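# Four arms lift a cloth off lanterns and lay it flat

## Task

Using the four arms (bases in the scene frame, metres, heading measured counter-clockwise from +x: arm1 at x=+0.34 y=+0.74 z=+0.72 heading -90; arm2 at x=-0.34 y=+0.74 z=+0.72 heading -90; arm3 at x=-0.34 y=-0.74 z=+0.72 heading +90; arm4 at x=+0.34 y=-0.74 z=+0.72 heading +90), lift the cloth clear of the lanterns that poke up through holes in it and lay it out flat. Each lantern has to finish upright at its current spot. The attempt fails if, while no gripper is holding the cloth, the cloth's mean height falls by more than about a thumb's length in a single drop. At the end open the grippers and move the arms away; the result must stay in place without any robot supporting it.

## Robot and tools

Setup. Four identical i2rt Big YAM arms, named arm1, arm2, arm3 and arm4, each with six revolute joints, a two-finger gripper and a wrist camera (arm1_cam_wrist, arm2_cam_wrist, arm3_cam_wrist, arm4_cam_wrist). Two fixed room cameras exist: cam_high (overhead, wide) and cam_low (side view, narrower). arm1 and arm2 sit on the +y side facing -y; arm3 and arm4 sit on the -y side facing +y. The hand reaches roughly 1.0 m from the joint1 axis.

Frame. One shared scene frame, origin on the floor, +z up, lengths in metres. The hand point is midway between the fingertips; its z axis runs along the fingers and the fingers close along its y axis.

execute_actions. Argument actions is a list holding exactly one action (or empty, which only returns state and pictures). The action is an object keyed by arm name; under each arm the only key is joints, an object mapping joint names to absolute targets (not offsets). Names and ranges: joint1_rad -2.879 to 2.879 (base yaw, positive is counter-clockwise seen from above, 0 points the arm the way its base faces); joint2_rad 0 to 3.141 (shoulder, 0 is upper arm pointing back roughly level, increasing lifts it up then forward); joint3_rad 0 to 3.019 (elbow, 0 folded, increasing opens); joint4_rad -1.692 to 1.57 (hand pitch, positive tips fingers up); joint5_rad -1.57 to 1.57 (hand sideways swing, positive to the arm's right); joint6_rad -2.094 to 2.094 (hand roll, positive clockwise seen from behind the hand); gripper_m 0 to 0.093, the fingertip gap in metres. Joint angles are radians. Tolerances for counting a joint as arrived: ±0.045, ±0.14, ±0.09, ±0.055, ±0.03, ±0.035 rad and ±0.003 m. Several arms may appear in one action; their motions start together but may finish at different times, and joints move at different speeds, so the hand can swing wide between postures. An action lasts at most 15 s. Any unknown key or out-of-range number rejects the whole call with nothing moving. Optional cameras is a list of camera names or "all"; omitted, null or ["all"] gives every camera, [] gives none. Images come from the end of the call, in the order listed on the pictures line.

Other tools. wait(seconds 0 to 10) commands nothing and returns the same state and images. zoom_image(camera, region [x0, y0, x1, y1] in pixels, top-left origin, at most 504 by 504) magnifies part of that camera's latest full image. read_manual(section "licences") only returns licence text. finished_scene(scene 1 or 2) ends the scene permanently and reports success; the next scene's task arrives in its result. Replying without a tool call ends everything.

Reading results. joint_status tells how each commanded motion ended: off_target (stopped short, may still push), contact_stop or time_out (the joint now holds where it stopped, though a timed-out joint may keep pushing toward its target or a nearby one and move on by itself if freed), not_followed (a self/arm collision check refused the arm's joint targets; the gripper part still runs, and refused targets may be retried on later actions). A line saying joint command not followed, often with a cause line, marks such refusals. on_its_own lists joints this call did not command; its held at value is the target being held, not the actual position. To relieve a pushing joint, command its reported position. Joints left out of an action may keep driving toward earlier targets. A tiny change of target may produce no motion. Loaded joints can sag. MOTOR HOT appears from 85 °C; at 100 °C an OVER-TEMPERATURE FAULT makes that arm and its gripper go limp and fall, and joint_status shows limit_stop_at_motor_heat (resend targets afterwards). A reported stop cancels the later execute_actions, wait and finished_scene calls in the same reply. The arm keeps its last command while you think, and the simulation runs on.

Cameras. Calibration is given per camera (OpenCV style K, distortion D, T_world_to_cam mapping scene to camera, pos_world). Wrist cameras are fisheye 616x616; room cameras are 672x504. Room cameras can be off by up to about 2.3 degrees and 9 mm; wrist camera poses derive from joint readings and inherit their error.

Avoid. Arms pressing hard against each other (ends the run), hard impacts between arms (the clearance check ignores fingers, gripper housings and wrist cameras and can react late), knocking any lantern over or out of the work area, letting the cloth drop unheld, long hard pushing against objects or the table (the arm does not stop on contact), and holding loads for long enough to overheat motors. Finish with grippers open and arms moved away from the cloth and lanterns.

Each tool is called after "Call:" as name(argument=value, ...) on one line, values as JSON.

## Session

I'll start by looking at the current state of the scene.

Call:
execute_actions(actions=[])

Scene clock: 0.00 s.
Motor temperatures (°C, as the motors report them): arm1=[15 12 15 13 17 15] | arm2=[15 14 15 16 12 14] | arm3=[16 14 15 13 16 16] | arm4=[15 15 13 15 16 14]
arm1.joint_positions: joint1_rad=+0.012 joint2_rad=+0.434 joint3_rad=+1.472 joint4_rad=-1.544 joint5_rad=-0.013 joint6_rad=+0.015 gripper_m=+0.094
arm1.joint_status: not commanded
arm1.hand: x=+0.3435 y=+0.6194 z=+1.3723 quat_wxyz=(-0.373, -0.595, -0.627, +0.338) (m; scene frame)
arm2.joint_positions: joint1_rad=-0.001 joint2_rad=+0.454 joint3_rad=+1.451 joint4_rad=-1.549 joint5_rad=+0.003 joint6_rad=-0.008 gripper_m=+0.095
arm2.joint_status: not commanded
arm2.hand: x=-0.3347 y=+0.6107 z=+1.3225 quat_wxyz=(-0.343, -0.613, -0.623, +0.345) (m; scene frame)
arm3.joint_positions: joint1_rad=-0.002 joint2_rad=+0.431 joint3_rad=+1.467 joint4_rad=-1.527 joint5_rad=-0.012 joint6_rad=-0.014 gripper_m=+0.094
arm3.joint_status: not commanded
arm3.hand: x=-0.3394 y=-0.6191 z=+1.3555 quat_wxyz=(-0.358, +0.620, -0.596, -0.366) (m; scene frame)
arm4.joint_positions: joint1_rad=-0.009 joint2_rad=+0.438 joint3_rad=+1.462 joint4_rad=-1.553 joint5_rad=-0.013 joint6_rad=-0.001 gripper_m=+0.095
arm4.joint_status: not commanded
arm4.hand: x=+0.3388 y=-0.6202 z=+1.3018 quat_wxyz=(-0.357, +0.600, -0.627, -0.346) (m; scene frame)
pictures: arm1_cam_wrist, arm2_cam_wrist, arm3_cam_wrist, arm4_cam_wrist, cam_high, cam_low
Images, in order (width x height): arm1_cam_wrist 616x616, arm2_cam_wrist 616x616, arm3_cam_wrist 616x616, arm4_cam_wrist 616x616, cam_high 672x504, cam_low 672x504.

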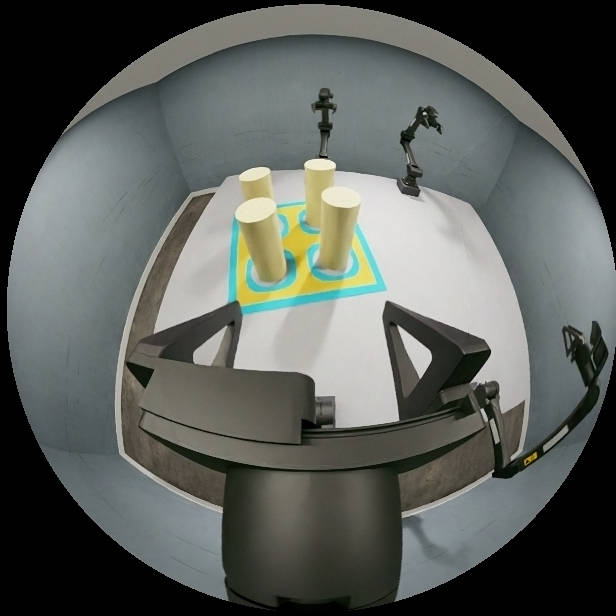

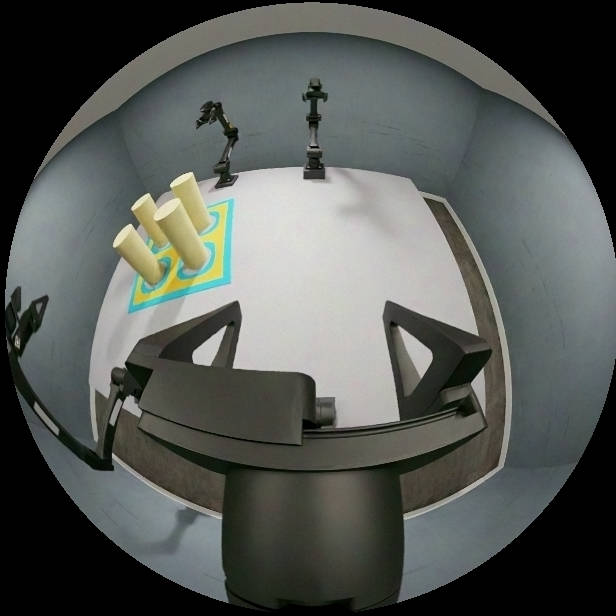

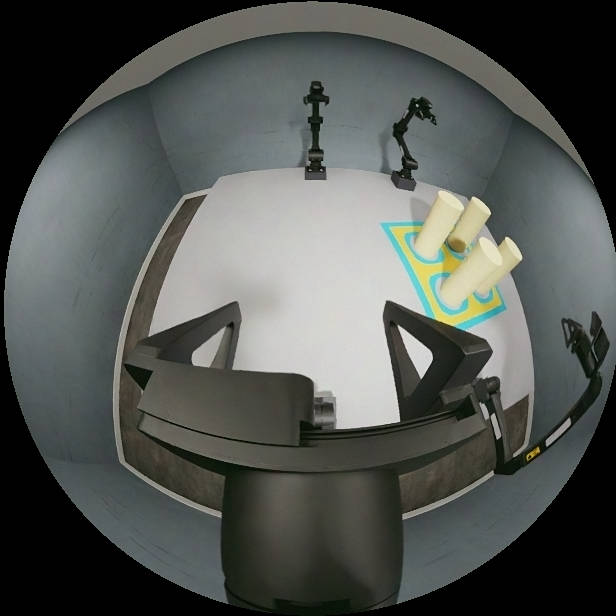

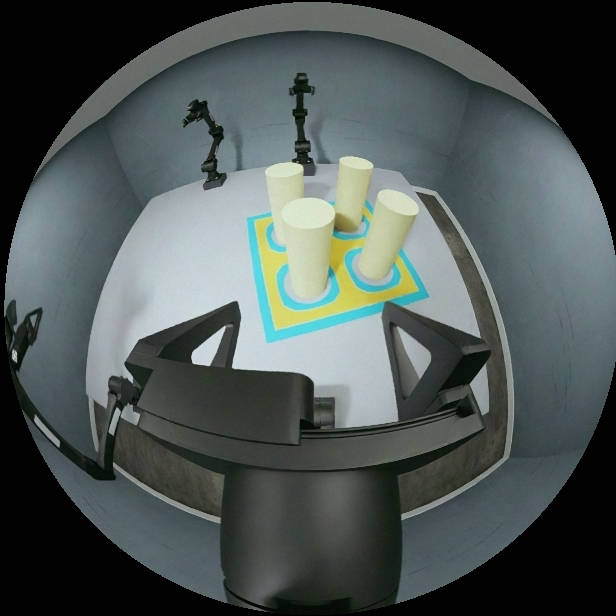

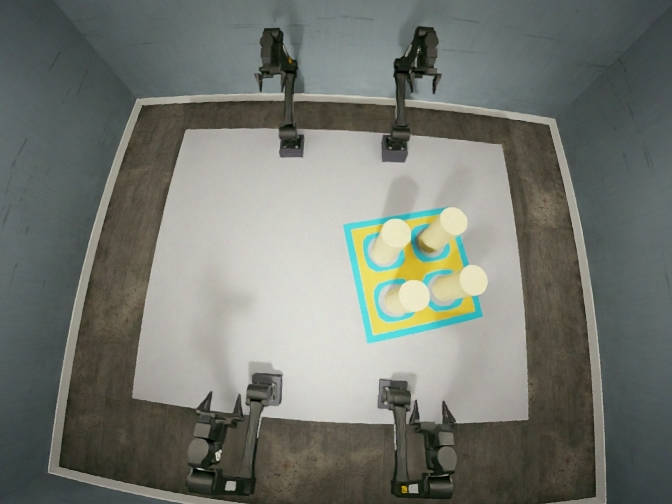

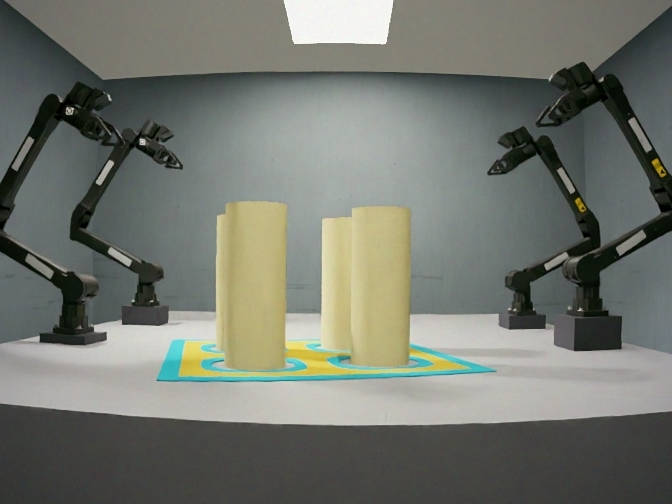

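Call:
zoom_image(camera="cam_high", region=[320, 180, 520, 360])

Call:
zoom_image(camera="cam_low", region=[130, 170, 530, 400])

Region (320, 180, 520, 360) of cam_high's 672x504 image, scaled by 2.520, with more detail than that image has; it fills the top 454 rows of this view, and the rest is white.

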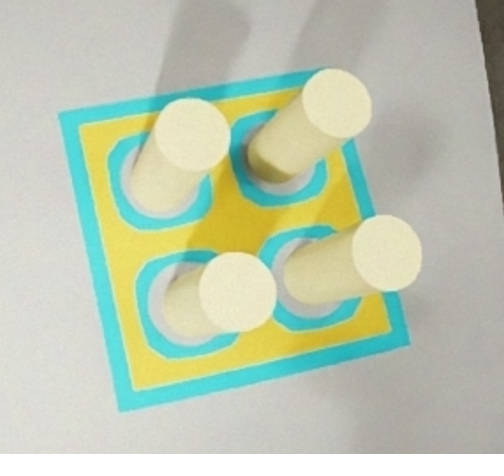

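Region (130, 170, 530, 400) of cam_low's 672x504 image, scaled by 1.260, with more detail than that image has; it fills the top 290 rows of this view, and the rest is white.

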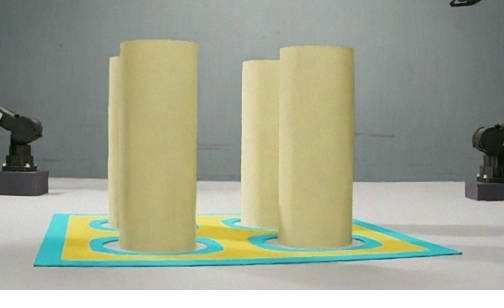

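Call:
execute_actions(actions=[{"arm1": {"joints": {"joint1_rad": 0.57, "joint2_rad": 1.3, "joint3_rad": 1.37, "joint4_rad": -1.3, "joint6_rad": 1.159}}, "arm2": {"joints": {"joint1_rad": 0.546, "joint2_rad": 1.4, "joint3_rad": 2.0, "joint4_rad": -1.5, "joint6_rad": -0.473}}, "arm3": {"joints": {"joint1_rad": -1.134, "joint2_rad": 1.3, "joint3_rad": 1.545, "joint4_rad": -1.4, "joint6_rad": -0.574}}, "arm4": {"joints": {"joint1_rad": -0.804, "joint2_rad": 1.2, "joint3_rad": 1.756, "joint4_rad": -1.5, "joint6_rad": -1.878}}}], cameras=["cam_high", "cam_low"])

Scene clock: 122.30 s.
Motor temperatures (°C, as the motors report them): arm1=[15 13 21 13 17 15] | arm2=[15 15 21 16 12 14] | arm3=[16 15 21 13 16 16] | arm4=[15 16 20 15 16 14]
arm1.joint_positions: joint1_rad=+0.570 joint2_rad=+1.308 joint3_rad=+1.365 joint4_rad=-1.314 joint5_rad=-0.012 joint6_rad=+1.151 gripper_m=+0.094
arm1.joint_status: all done
arm1.hand: x=+0.5948 y=+0.3746 z=+1.1108 quat_wxyz=(-0.151, -0.858, -0.490, -0.024) (m; scene frame)
arm2.joint_positions: joint1_rad=+0.542 joint2_rad=+1.403 joint3_rad=+1.974 joint4_rad=-1.509 joint5_rad=+0.003 joint6_rad=-0.462 gripper_m=+0.095
arm2.joint_status: all done
arm2.hand: x=-0.0779 y=+0.3191 z=+1.2959 quat_wxyz=(-0.228, -0.262, -0.914, +0.210) (m; scene frame)
arm3.joint_positions: joint1_rad=-1.138 joint2_rad=+1.298 joint3_rad=+1.539 joint4_rad=-1.410 joint5_rad=-0.014 joint6_rad=-0.565 gripper_m=+0.094
arm3.joint_status: all done
arm3.hand: x=+0.0705 y=-0.5386 z=+1.1707 quat_wxyz=(-0.199, +0.479, -0.855, +0.007) (m; scene frame)
arm4.joint_positions: joint1_rad=-0.808 joint2_rad=+1.191 joint3_rad=+1.729 joint4_rad=-1.510 joint5_rad=-0.013 joint6_rad=-1.864 gripper_m=+0.095
arm4.joint_status: all done
arm4.hand: x=+0.6422 y=-0.4662 z=+1.2469 quat_wxyz=(-0.251, +0.919, -0.260, +0.155) (m; scene frame)
pictures: cam_high, cam_low
Images, in order (width x height): cam_high 672x504, cam_low 672x504.

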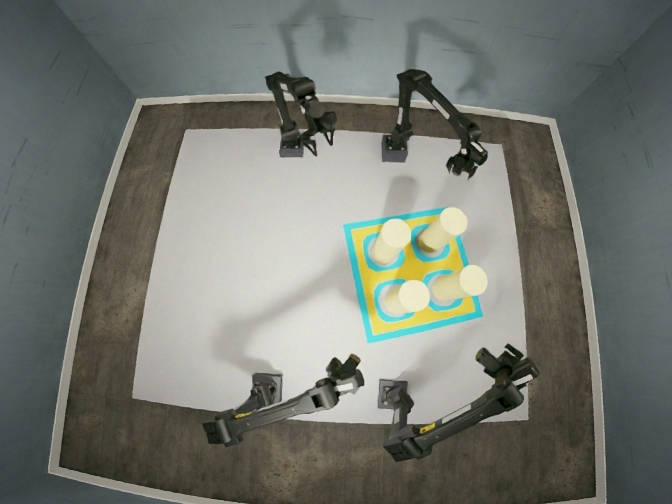

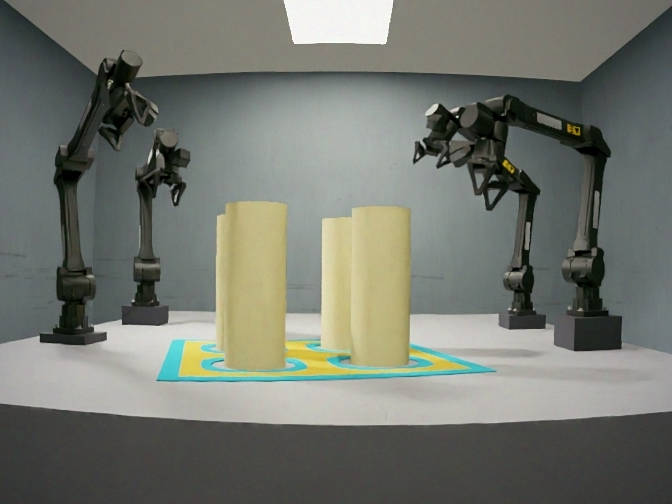

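Call:
execute_actions(actions=[{"arm1": {"joints": {"joint2_rad": 1.974, "joint3_rad": 1.369, "joint4_rad": -0.966}}, "arm2": {"joints": {"joint2_rad": 2.35, "joint3_rad": 2.141, "joint4_rad": -1.362}}, "arm3": {"joints": {"joint2_rad": 2.044, "joint3_rad": 1.545, "joint4_rad": -1.072}}, "arm4": {"joints": {"joint2_rad": 2.093, "joint3_rad": 1.756, "joint4_rad": -1.234}}}])

Scene clock: 142.87 s.
Motor temperatures (°C, as the motors report them): arm1=[15 14 22 13 17 15] | arm2=[15 16 24 16 12 14] | arm3=[16 16 24 13 16 16] | arm4=[15 16 23 15 16 14]
arm1.joint_positions: joint1_rad=+0.570 joint2_rad=+1.988 joint3_rad=+1.362 joint4_rad=-0.981 joint5_rad=-0.012 joint6_rad=+1.152 gripper_m=+0.094
arm1.joint_status: all done
arm1.hand: x=+0.6482 y=+0.3026 z=+0.7883 quat_wxyz=(+0.022, -0.868, -0.495, -0.007) (m; scene frame)
arm2.joint_positions: joint1_rad=+0.542 joint2_rad=+2.361 joint3_rad=+2.105 joint4_rad=-1.365 joint5_rad=+0.003 joint6_rad=-0.463 gripper_m=+0.095
arm2.joint_status: all done
arm2.hand: x=+0.0288 y=+0.1468 z=+0.7785 quat_wxyz=(+0.020, -0.275, -0.961, -0.017) (m; scene frame)
arm3.joint_positions: joint1_rad=-1.138 joint2_rad=+2.043 joint3_rad=+1.539 joint4_rad=-1.086 joint5_rad=-0.014 joint6_rad=-0.565 gripper_m=+0.094
arm3.joint_status: all done
arm3.hand: x=+0.1896 y=-0.4833 z=+0.7984 quat_wxyz=(+0.011, +0.487, -0.873, -0.005) (m; scene frame)
arm4.joint_positions: joint1_rad=-0.808 joint2_rad=+2.100 joint3_rad=+1.733 joint4_rad=-1.241 joint5_rad=-0.013 joint6_rad=-1.865 gripper_m=+0.095
arm4.joint_status: all done
arm4.hand: x=+0.7991 y=-0.3303 z=+0.7872 quat_wxyz=(+0.013, +0.961, -0.275, -0.015) (m; scene frame)
pictures: arm1_cam_wrist, arm2_cam_wrist, arm3_cam_wrist, arm4_cam_wrist, cam_high, cam_low
camera_calibration (this result's frames):
arm1_cam_wrist: T_world_to_cam=[[-0.858539, 0.510328, 0.0497637, 0.36605], [0.431435, 0.666533, 0.607945, -0.954705], [0.277082, 0.543415, -0.792418, 0.404809], [0, 0, 0, 1]] pos_world=[0.613996, 0.229557, 0.88297]
arm2_cam_wrist: T_world_to_cam=[[-0.527872, -0.84917, -0.016146, 0.154582], [-0.678118, 0.409942, 0.610003, -0.506523], [-0.511378, 0.332953, -0.792234, 0.713278], [0, 0, 0, 1]] pos_world=[0.102872, 0.101424, 0.87656]
arm3_cam_wrist: T_world_to_cam=[[0.844542, -0.535061, -0.0213939, -0.397847], [-0.421711, -0.689189, 0.589218, -0.720323], [-0.330012, -0.488598, -0.80769, 0.595924], [0, 0, 0, 1]] pos_world=[0.228893, -0.418144, 0.897238]
arm4_cam_wrist: T_world_to_cam=[[0.524517, 0.850594, -0.0370462, -0.106419], [0.714985, -0.416435, 0.561585, -1.14955], [0.462253, -0.321048, -0.826589, 0.299459], [0, 0, 0, 1]] pos_world=[0.739303, -0.292053, 0.889156]
Images, in order (width x height): arm1_cam_wrist 616x616, arm2_cam_wrist 616x616, arm3_cam_wrist 616x616, arm4_cam_wrist 616x616, cam_high 672x504, cam_low 672x504.

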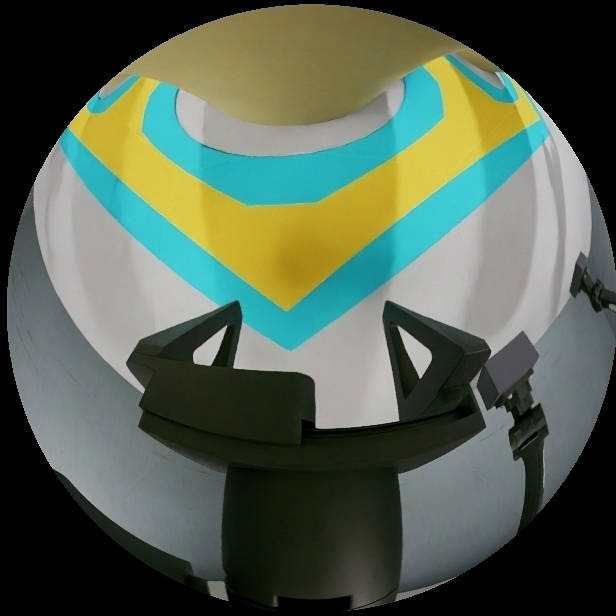

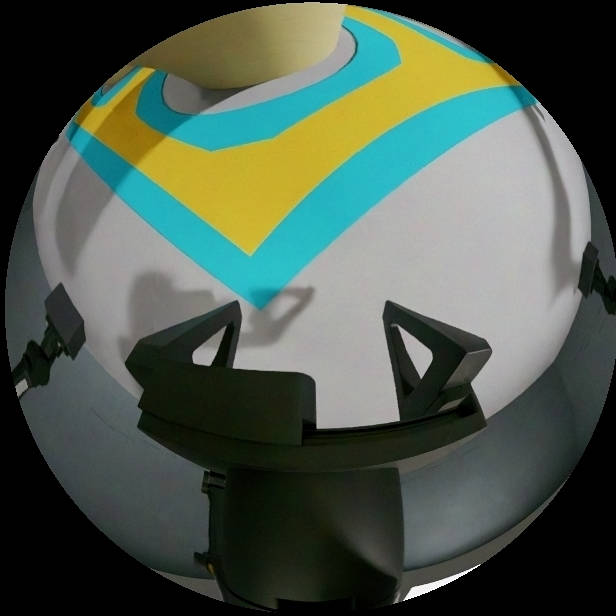

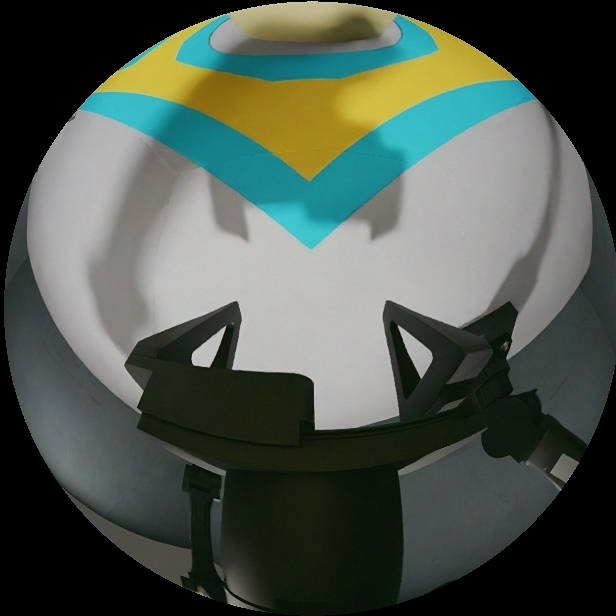

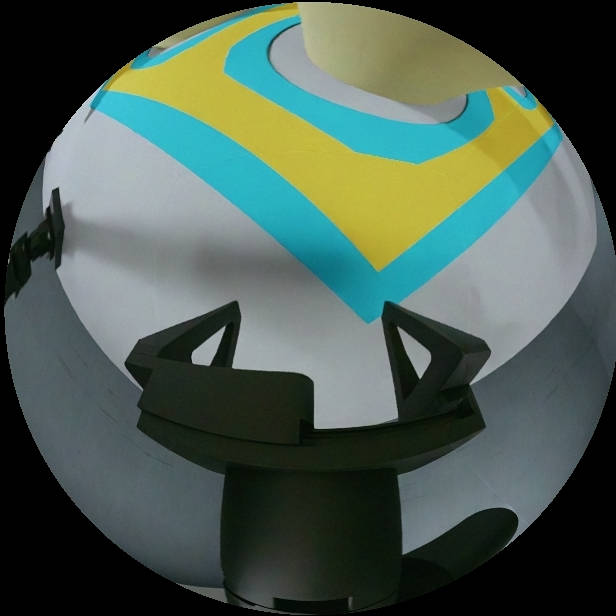

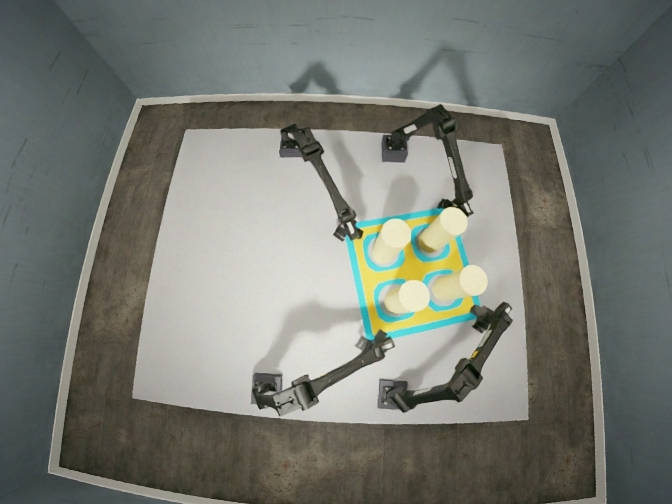

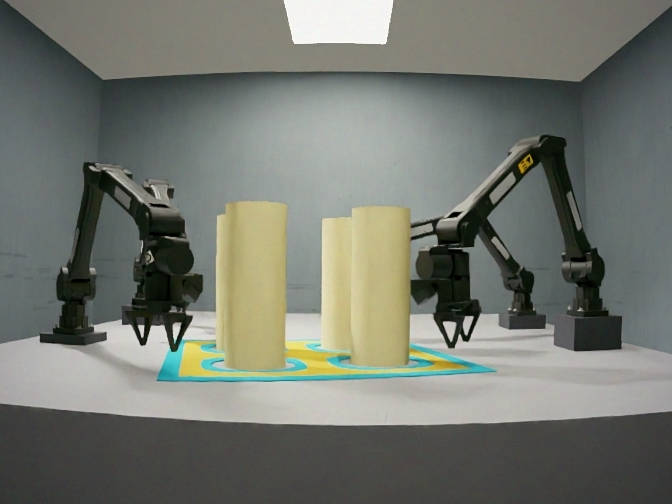

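Call:
execute_actions(actions=[{"arm1": {"joints": {"joint1_rad": 0.693, "joint2_rad": 2.018, "joint3_rad": 1.332, "joint4_rad": -0.852, "joint6_rad": 1.294}}, "arm2": {"joints": {"joint1_rad": 0.623, "joint2_rad": 2.288, "joint3_rad": 1.94, "joint4_rad": -1.193, "joint6_rad": -0.395}}, "arm3": {"joints": {"joint1_rad": -1.086, "joint2_rad": 2.185, "joint3_rad": 1.666, "joint4_rad": -1.031, "joint6_rad": -0.515}}, "arm4": {"joints": {"joint1_rad": -0.814, "joint2_rad": 2.248, "joint3_rad": 1.94, "joint4_rad": -1.224, "joint6_rad": -1.895}}}], cameras=["arm1_cam_wrist", "arm2_cam_wrist", "arm3_cam_wrist", "arm4_cam_wrist", "cam_low"])

Scene clock: 239.63 s.
Motor temperatures (°C, as the motors report them): arm1=[15 18 22 13 17 15] | arm2=[15 29 29 16 12 14] | arm3=[16 23 25 13 16 16] | arm4=[15 25 26 15 16 14]
arm1.joint_positions: joint1_rad=+0.700 joint2_rad=+2.005 joint3_rad=+1.341 joint4_rad=-0.868 joint5_rad=-0.013 joint6_rad=+1.286 gripper_m=+0.094
arm1.joint_status: all done
arm1.hand: x=+0.7128 y=+0.3366 z=+0.7731 quat_wxyz=(-0.013, -0.869, -0.494, -0.013) (m; scene frame)
arm2.joint_positions: joint1_rad=+0.627 joint2_rad=+2.294 joint3_rad=+1.937 joint4_rad=-1.207 joint5_rad=+0.003 joint6_rad=-0.406 gripper_m=+0.095
arm2.joint_status: all done
arm2.hand: x=+0.0702 y=+0.1903 z=+0.7622 quat_wxyz=(-0.001, -0.261, -0.965, +0.002) (m; scene frame)
arm3.joint_positions: joint1_rad=-1.085 joint2_rad=+2.170 joint3_rad=+1.635 joint4_rad=-1.041 joint5_rad=-0.014 joint6_rad=-0.524 gripper_m=+0.094
arm3.joint_status: all done
arm3.hand: x=+0.2058 y=-0.4395 z=+0.7561 quat_wxyz=(+0.004, +0.492, -0.871, -0.004) (m; scene frame)
arm4.joint_positions: joint1_rad=-0.808 joint2_rad=+2.247 joint3_rad=+1.896 joint4_rad=-1.231 joint5_rad=-0.013 joint6_rad=-1.882 gripper_m=+0.095
arm4.joint_status: all done
arm4.hand: x=+0.8356 y=-0.2983 z=+0.7527 quat_wxyz=(+0.002, +0.964, -0.267, -0.008) (m; scene frame)
pictures: arm1_cam_wrist, arm2_cam_wrist, arm3_cam_wrist, arm4_cam_wrist, cam_low
camera_calibration (this result's frames):
arm1_cam_wrist: T_world_to_cam=[[-0.85744, 0.514256, -0.0183499, 0.455467], [0.406144, 0.698216, 0.589527, -0.974407], [0.31598, 0.498031, -0.80754, 0.355655], [0, 0, 0, 1]] pos_world=[0.673905, 0.268992, 0.870003]
arm2_cam_wrist: T_world_to_cam=[[-0.503642, -0.86387, 0.00858954, 0.195388], [-0.708206, 0.418542, 0.568566, -0.454273], [-0.494762, 0.280271, -0.822593, 0.739143], [0, 0, 0, 1]] pos_world=[0.142387, 0.151762, 0.86462]
arm3_cam_wrist: T_world_to_cam=[[0.850878, -0.525179, -0.0139034, -0.391638], [-0.421042, -0.69751, 0.57983, -0.655061], [-0.314212, -0.487511, -0.814619, 0.590873], [0, 0, 0, 1]] pos_world=[0.243088, -0.374534, 0.855715]
arm4_cam_wrist: T_world_to_cam=[[0.510905, 0.859548, -0.0123959, -0.158582], [0.711057, -0.414453, 0.568003, -1.14401], [0.483088, -0.29901, -0.822933, 0.25077], [0, 0, 0, 1]] pos_world=[0.773336, -0.262848, 0.854204]
Images, in order (width x height): arm1_cam_wrist 616x616, arm2_cam_wrist 616x616, arm3_cam_wrist 616x616, arm4_cam_wrist 616x616, cam_low 672x504.

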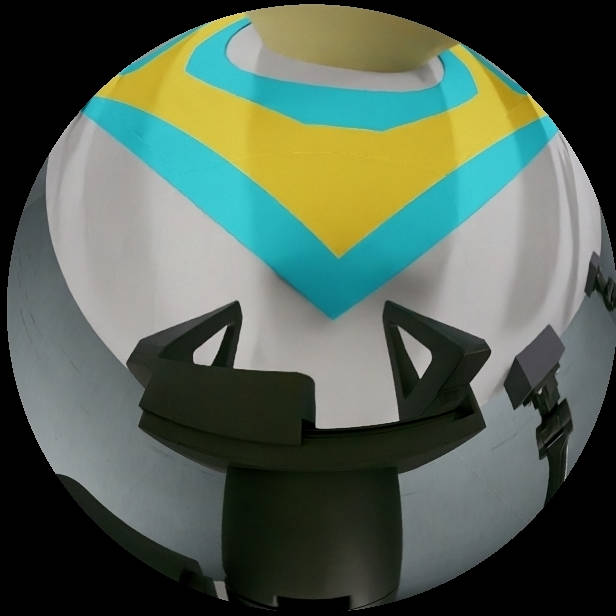

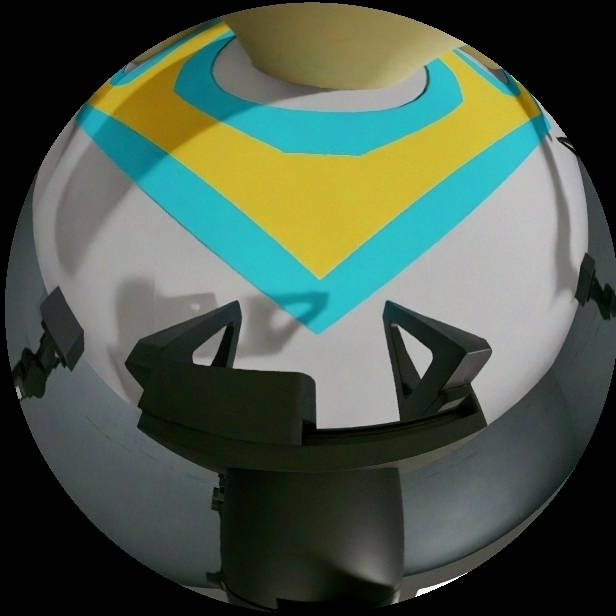

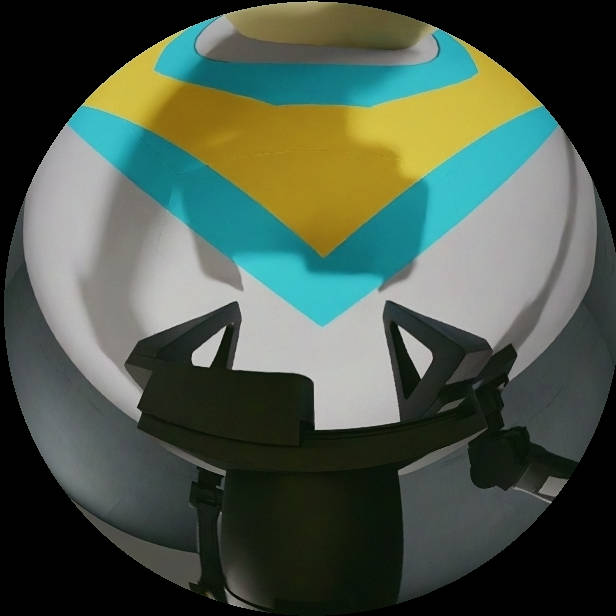

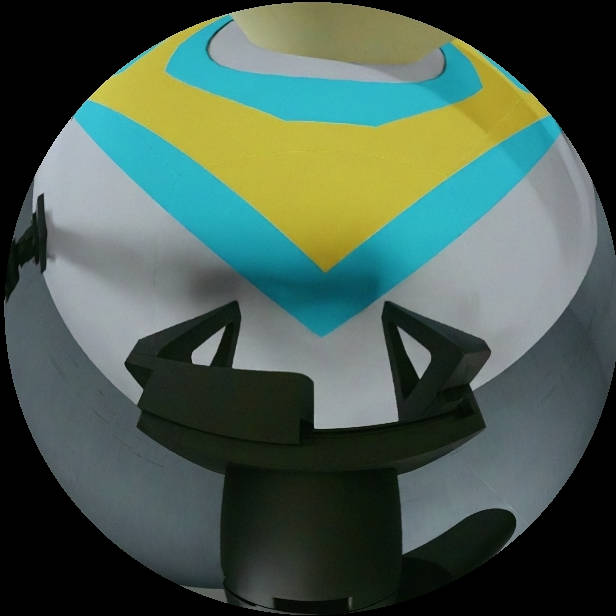

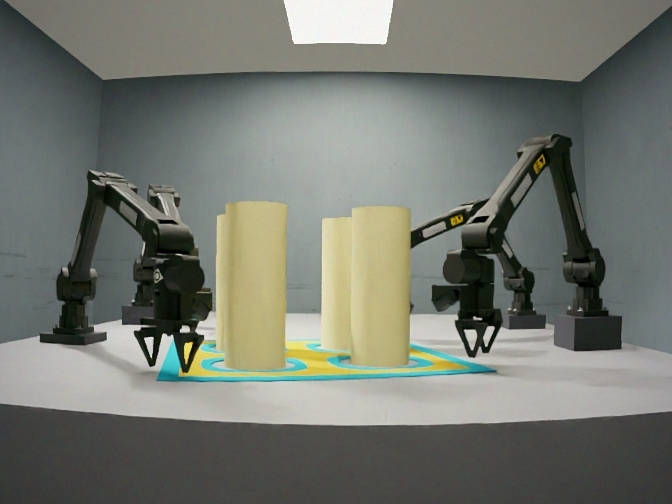

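Call:
execute_actions(actions=[{"arm1": {"joints": {"joint1_rad": 0.712, "joint2_rad": 2.078, "joint3_rad": 1.296, "joint4_rad": -0.792, "joint6_rad": 1.31}}, "arm2": {"joints": {"joint1_rad": 0.614, "joint2_rad": 2.325, "joint3_rad": 1.888, "joint4_rad": -1.128}}, "arm3": {"joints": {"joint2_rad": 2.21, "joint3_rad": 1.615, "joint4_rad": -0.982}}, "arm4": {"joints": {"joint1_rad": -0.835, "joint2_rad": 2.292, "joint3_rad": 1.953, "joint4_rad": -1.182, "joint6_rad": -1.912}}}], cameras=["arm1_cam_wrist", "arm2_cam_wrist", "arm3_cam_wrist", "arm4_cam_wrist", "cam_low"])

Scene clock: 286.63 s.
Motor temperatures (°C, as the motors report them): arm1=[15 18 21 13 17 15] | arm2=[15 30 26 16 12 14] | arm3=[16 25 28 13 16 16] | arm4=[15 28 31 15 16 14]
arm1.joint_positions: joint1_rad=+0.702 joint2_rad=+2.056 joint3_rad=+1.306 joint4_rad=-0.805 joint5_rad=-0.013 joint6_rad=+1.303 gripper_m=+0.094
arm1.joint_status: all done
arm1.hand: x=+0.7060 y=+0.3456 z=+0.7365 quat_wxyz=(-0.002, -0.873, -0.487, -0.011) (m; scene frame)
arm2.joint_positions: joint1_rad=+0.622 joint2_rad=+2.294 joint3_rad=+1.885 joint4_rad=-1.142 joint5_rad=+0.003 joint6_rad=-0.406 gripper_m=+0.095
arm2.joint_status: all done
arm2.hand: x=+0.0649 y=+0.1919 z=+0.7438 quat_wxyz=(-0.006, -0.264, -0.965, +0.006) (m; scene frame)
arm3.joint_positions: joint1_rad=-1.085 joint2_rad=+2.176 joint3_rad=+1.626 joint4_rad=-1.000 joint5_rad=-0.014 joint6_rad=-0.524 gripper_m=+0.094
arm3.joint_status: all done
arm3.hand: x=+0.2103 y=-0.4371 z=+0.7496 quat_wxyz=(-0.009, +0.492, -0.871, -0.004) (m; scene frame)
arm4.joint_positions: joint1_rad=-0.834 joint2_rad=+2.278 joint3_rad=+1.914 joint4_rad=-1.195 joint5_rad=-0.013 joint6_rad=-1.899 gripper_m=+0.095
arm4.joint_status: all done
arm4.hand: x=+0.8560 y=-0.3042 z=+0.7389 quat_wxyz=(-0.007, +0.963, -0.271, -0.001) (m; scene frame)
pictures: arm1_cam_wrist, arm2_cam_wrist, arm3_cam_wrist, arm4_cam_wrist, cam_low
camera_calibration (this result's frames):
arm1_cam_wrist: T_world_to_cam=[[-0.849287, 0.527922, 0.00296741, 0.418119], [0.425657, 0.681422, 0.595382, -0.968683], [0.312294, 0.506914, -0.803437, 0.320244], [0, 0, 0, 1]] pos_world=[0.667419, 0.277012, 0.832792]
arm2_cam_wrist: T_world_to_cam=[[-0.508015, -0.861241, 0.0135711, 0.190296], [-0.710299, 0.427788, 0.558992, -0.442704], [-0.487233, 0.274337, -0.829062, 0.726344], [0, 0, 0, 1]] pos_world=[0.136119, 0.154011, 0.84707]
arm3_cam_wrist: T_world_to_cam=[[0.850931, -0.525276, -0.000979525, -0.404053], [-0.434344, -0.704671, 0.561057, -0.633912], [-0.2954, -0.476995, -0.827777, 0.598734], [0, 0, 0, 1]] pos_world=[0.245351, -0.373345, 0.850883]
arm4_cam_wrist: T_world_to_cam=[[0.51872, 0.854887, 0.00990628, -0.188652], [0.697002, -0.429574, 0.574156, -1.15024], [0.495093, -0.290922, -0.818686, 0.216811], [0, 0, 0, 1]] pos_world=[0.792236, -0.269763, 0.839786]
Images, in order (width x height): arm1_cam_wrist 616x616, arm2_cam_wrist 616x616, arm3_cam_wrist 616x616, arm4_cam_wrist 616x616, cam_low 672x504.

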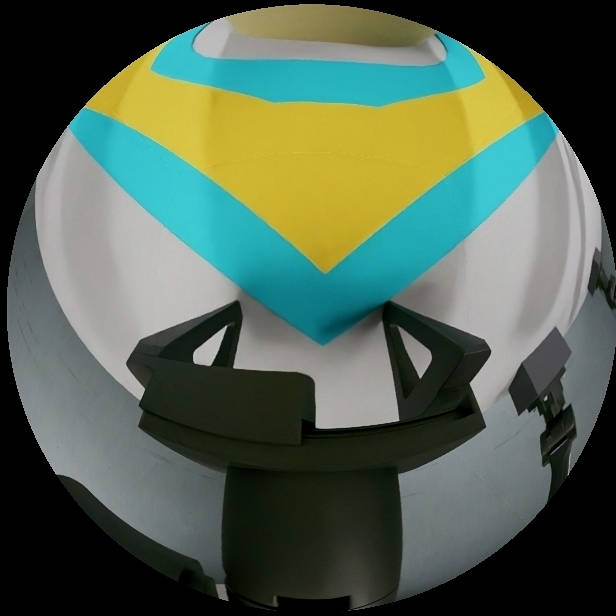

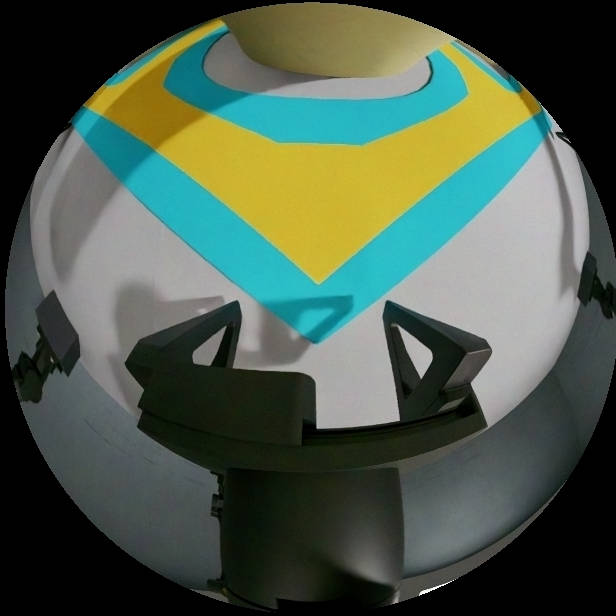

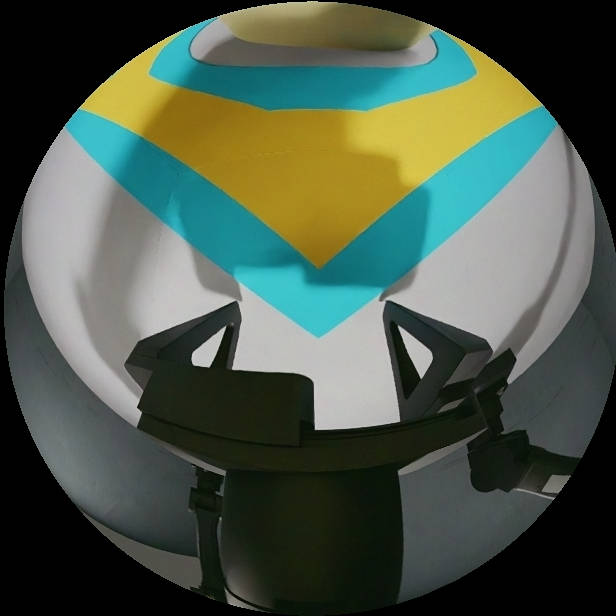

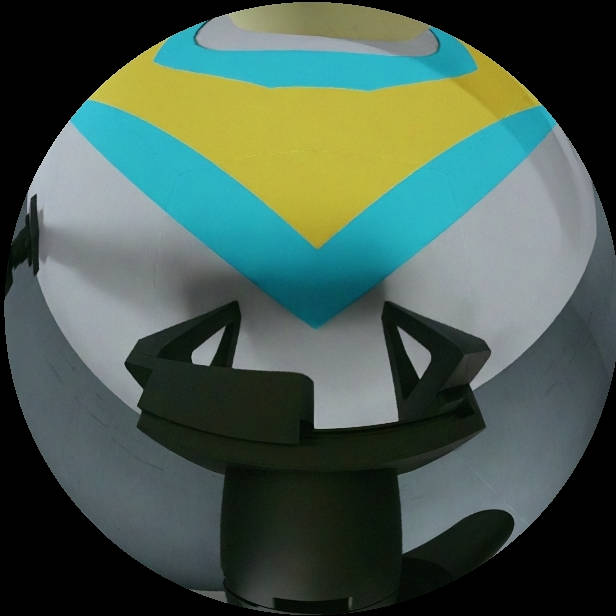

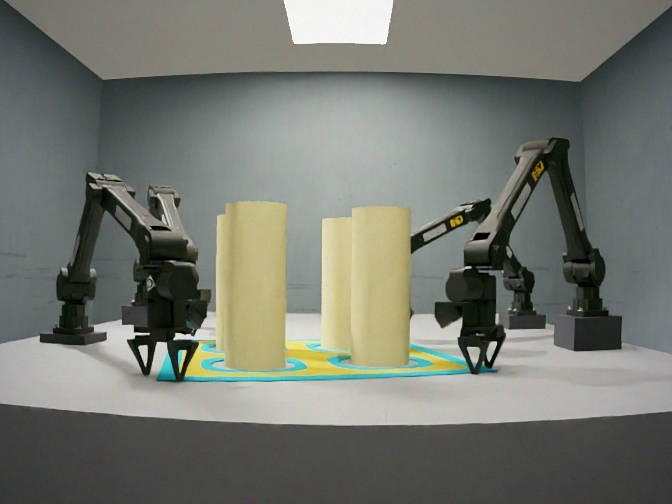

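Call:
execute_actions(actions=[{"arm1": {"joints": {"joint2_rad": 2.098, "joint4_rad": -0.775}}, "arm2": {"joints": {"joint2_rad": 2.357, "joint4_rad": -1.105}}, "arm3": {"joints": {"joint2_rad": 2.225, "joint4_rad": -0.975}}, "arm4": {"joints": {"joint2_rad": 2.31, "joint4_rad": -1.17}}}], cameras=["arm1_cam_wrist", "arm2_cam_wrist", "arm3_cam_wrist", "arm4_cam_wrist"])

Scene clock: 322.93 s.
Motor temperatures (°C, as the motors report them): arm1=[15 18 20 13 17 15] | arm2=[15 29 26 16 12 14] | arm3=[16 25 25 13 16 16] | arm4=[15 29 31 15 16 15]
arm1.joint_positions: joint1_rad=+0.702 joint2_rad=+2.056 joint3_rad=+1.306 joint4_rad=-0.804 joint5_rad=-0.013 joint6_rad=+1.303 gripper_m=+0.094
arm1.joint_status: all done
arm1.hand: x=+0.7061 y=+0.3455 z=+0.7364 quat_wxyz=(-0.003, -0.873, -0.487, -0.011) (m; scene frame)
arm2.joint_positions: joint1_rad=+0.622 joint2_rad=+2.309 joint3_rad=+1.885 joint4_rad=-1.120 joint5_rad=+0.003 joint6_rad=-0.406 gripper_m=+0.095
arm2.joint_status: all done
arm2.hand: x=+0.0667 y=+0.1894 z=+0.7338 quat_wxyz=(-0.009, -0.264, -0.965, +0.008) (m; scene frame)
arm3.joint_positions: joint1_rad=-1.085 joint2_rad=+2.193 joint3_rad=+1.626 joint4_rad=-0.993 joint5_rad=-0.013 joint6_rad=-0.524 gripper_m=+0.094
arm3.joint_status: all done
arm3.hand: x=+0.2094 y=-0.4377 z=+0.7400 quat_wxyz=(-0.005, +0.492, -0.871, -0.004) (m; scene frame)
arm4.joint_positions: joint1_rad=-0.834 joint2_rad=+2.283 joint3_rad=+1.915 joint4_rad=-1.183 joint5_rad=-0.013 joint6_rad=-1.899 gripper_m=+0.095
arm4.joint_status: all done
arm4.hand: x=+0.8582 y=-0.3025 z=+0.7361 quat_wxyz=(-0.011, +0.963, -0.271, +0.001) (m; scene frame)
pictures: arm1_cam_wrist, arm2_cam_wrist, arm3_cam_wrist, arm4_cam_wrist
camera_calibration (this result's frames):
arm1_cam_wrist: T_world_to_cam=[[-0.849286, 0.527928, 0.00223094, 0.418855], [0.42535, 0.681752, 0.595223, -0.968307], [0.312714, 0.506464, -0.803557, 0.320065], [0, 0, 0, 1]] pos_world=[0.667508, 0.276919, 0.832615]
arm2_cam_wrist: T_world_to_cam=[[-0.508087, -0.861149, 0.0164345, 0.187137], [-0.712676, 0.431048, 0.553435, -0.43123], [-0.483675, 0.269481, -0.83273, 0.723025], [0, 0, 0, 1]] pos_world=[0.137464, 0.152192, 0.837667]
arm3_cam_wrist: T_world_to_cam=[[0.850879, -0.525338, -0.00495574, -0.40071], [-0.430154, -0.702065, 0.567515, -0.633868], [-0.301616, -0.480754, -0.823348, 0.586597], [0, 0, 0, 1]] pos_world=[0.245222, -0.373516, 0.840717]
arm4_cam_wrist: T_world_to_cam=[[0.518611, 0.854824, 0.0178408, -0.196981], [0.693301, -0.432645, 0.576327, -1.1487], [0.500377, -0.28652, -0.817025, 0.209546], [0, 0, 0, 1]] pos_world=[0.7937, -0.268556, 0.836745]
Images, in order (width x height): arm1_cam_wrist 616x616, arm2_cam_wrist 616x616, arm3_cam_wrist 616x616, arm4_cam_wrist 616x616.

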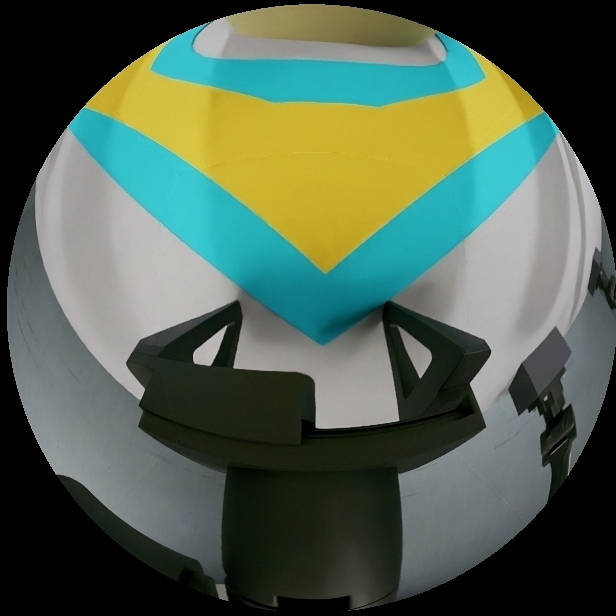

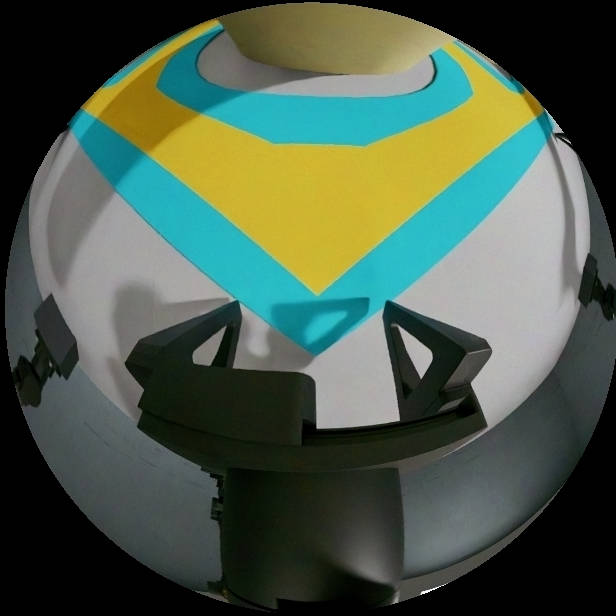

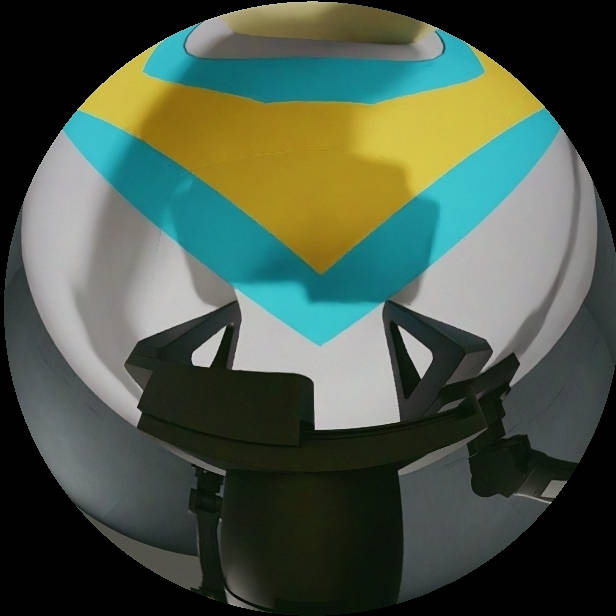

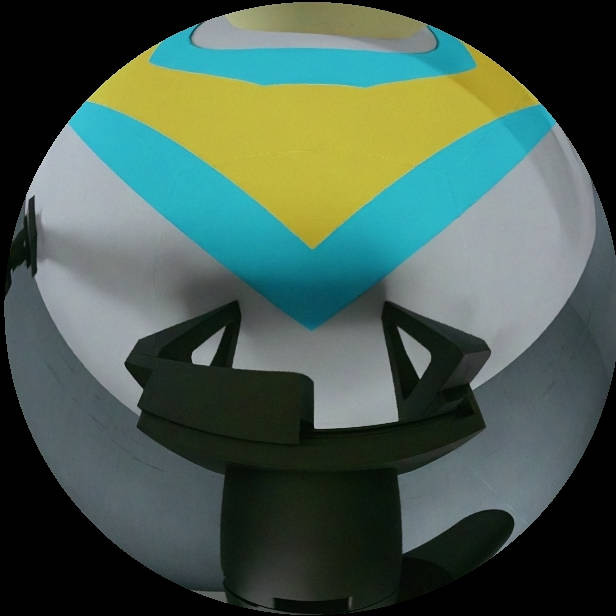

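Call:
execute_actions(actions=[{"arm2": {"joints": {"joint2_rad": 2.378, "joint4_rad": -1.14}}, "arm4": {"joints": {"joint1_rad": -0.806, "joint2_rad": 2.27, "joint4_rad": -1.215}}}], cameras=["arm2_cam_wrist", "arm4_cam_wrist"])

Scene clock: 341.23 s.
Motor temperatures (°C, as the motors report them): arm1=[15 18 20 13 17 15] | arm2=[15 29 26 16 12 14] | arm3=[16 26 25 13 16 16] | arm4=[15 29 32 15 16 15]
arm1.joint_positions: joint1_rad=+0.702 joint2_rad=+2.056 joint3_rad=+1.306 joint4_rad=-0.804 joint5_rad=-0.013 joint6_rad=+1.303 gripper_m=+0.094
arm1.joint_status: not commanded
arm1.hand: x=+0.7061 y=+0.3455 z=+0.7364 quat_wxyz=(-0.003, -0.873, -0.487, -0.011) (m; scene frame)
arm2.joint_positions: joint1_rad=+0.622 joint2_rad=+2.327 joint3_rad=+1.885 joint4_rad=-1.127 joint5_rad=+0.003 joint6_rad=-0.405 gripper_m=+0.095
arm2.joint_status: all done
arm2.hand: x=+0.0639 y=+0.1933 z=+0.7223 quat_wxyz=(+0.000, -0.264, -0.965, +0.001) (m; scene frame)
arm3.joint_positions: joint1_rad=-1.085 joint2_rad=+2.193 joint3_rad=+1.626 joint4_rad=-0.993 joint5_rad=-0.013 joint6_rad=-0.524 gripper_m=+0.094
arm3.joint_status: not commanded
arm3.hand: x=+0.2094 y=-0.4377 z=+0.7400 quat_wxyz=(-0.005, +0.492, -0.871, -0.004) (m; scene frame)
arm4.joint_positions: joint1_rad=-0.806 joint2_rad=+2.283 joint3_rad=+1.915 joint4_rad=-1.203 joint5_rad=-0.013 joint6_rad=-1.899 gripper_m=+0.095
arm4.joint_status: all done
arm4.hand: x=+0.8420 y=-0.2914 z=+0.7360 quat_wxyz=(-0.002, +0.966, -0.257, -0.005) (m; scene frame)
pictures: arm2_cam_wrist, arm4_cam_wrist
camera_calibration (this result's frames):
arm2_cam_wrist: T_world_to_cam=[[-0.508223, -0.861199, 0.00678677, 0.196213], [-0.704416, 0.420207, 0.572035, -0.440372], [-0.495488, 0.285941, -0.820201, 0.699532], [0, 0, 0, 1]] pos_world=[0.136125, 0.154001, 0.824334]
arm4_cam_wrist: T_world_to_cam=[[0.494452, 0.869204, -0.00169637, -0.15912], [0.714122, -0.405118, 0.570885, -1.13815], [0.495528, -0.283486, -0.821028, 0.228649], [0, 0, 0, 1]] pos_world=[0.778149, -0.257957, 0.837208]
Images, in order (width x height): arm2_cam_wrist 616x616, arm4_cam_wrist 616x616.

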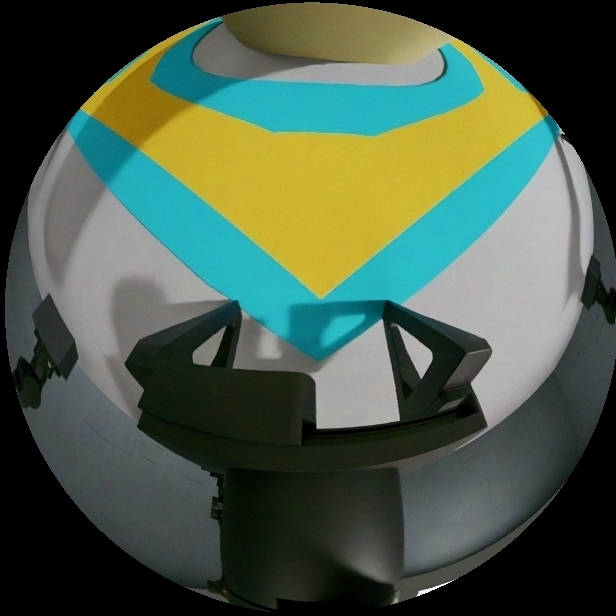

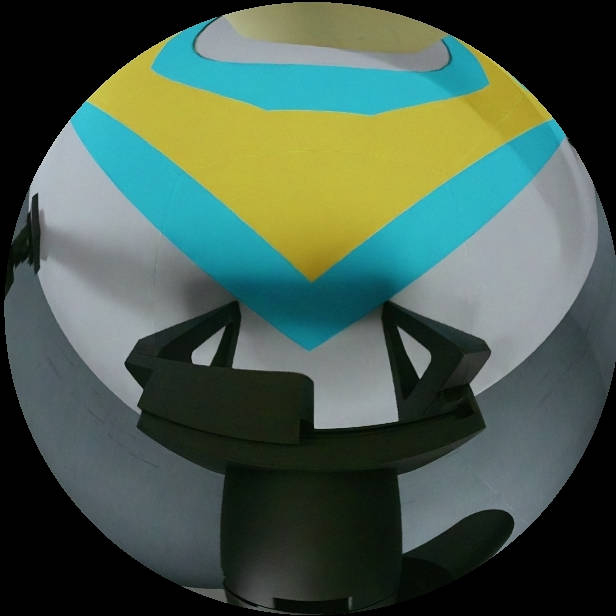

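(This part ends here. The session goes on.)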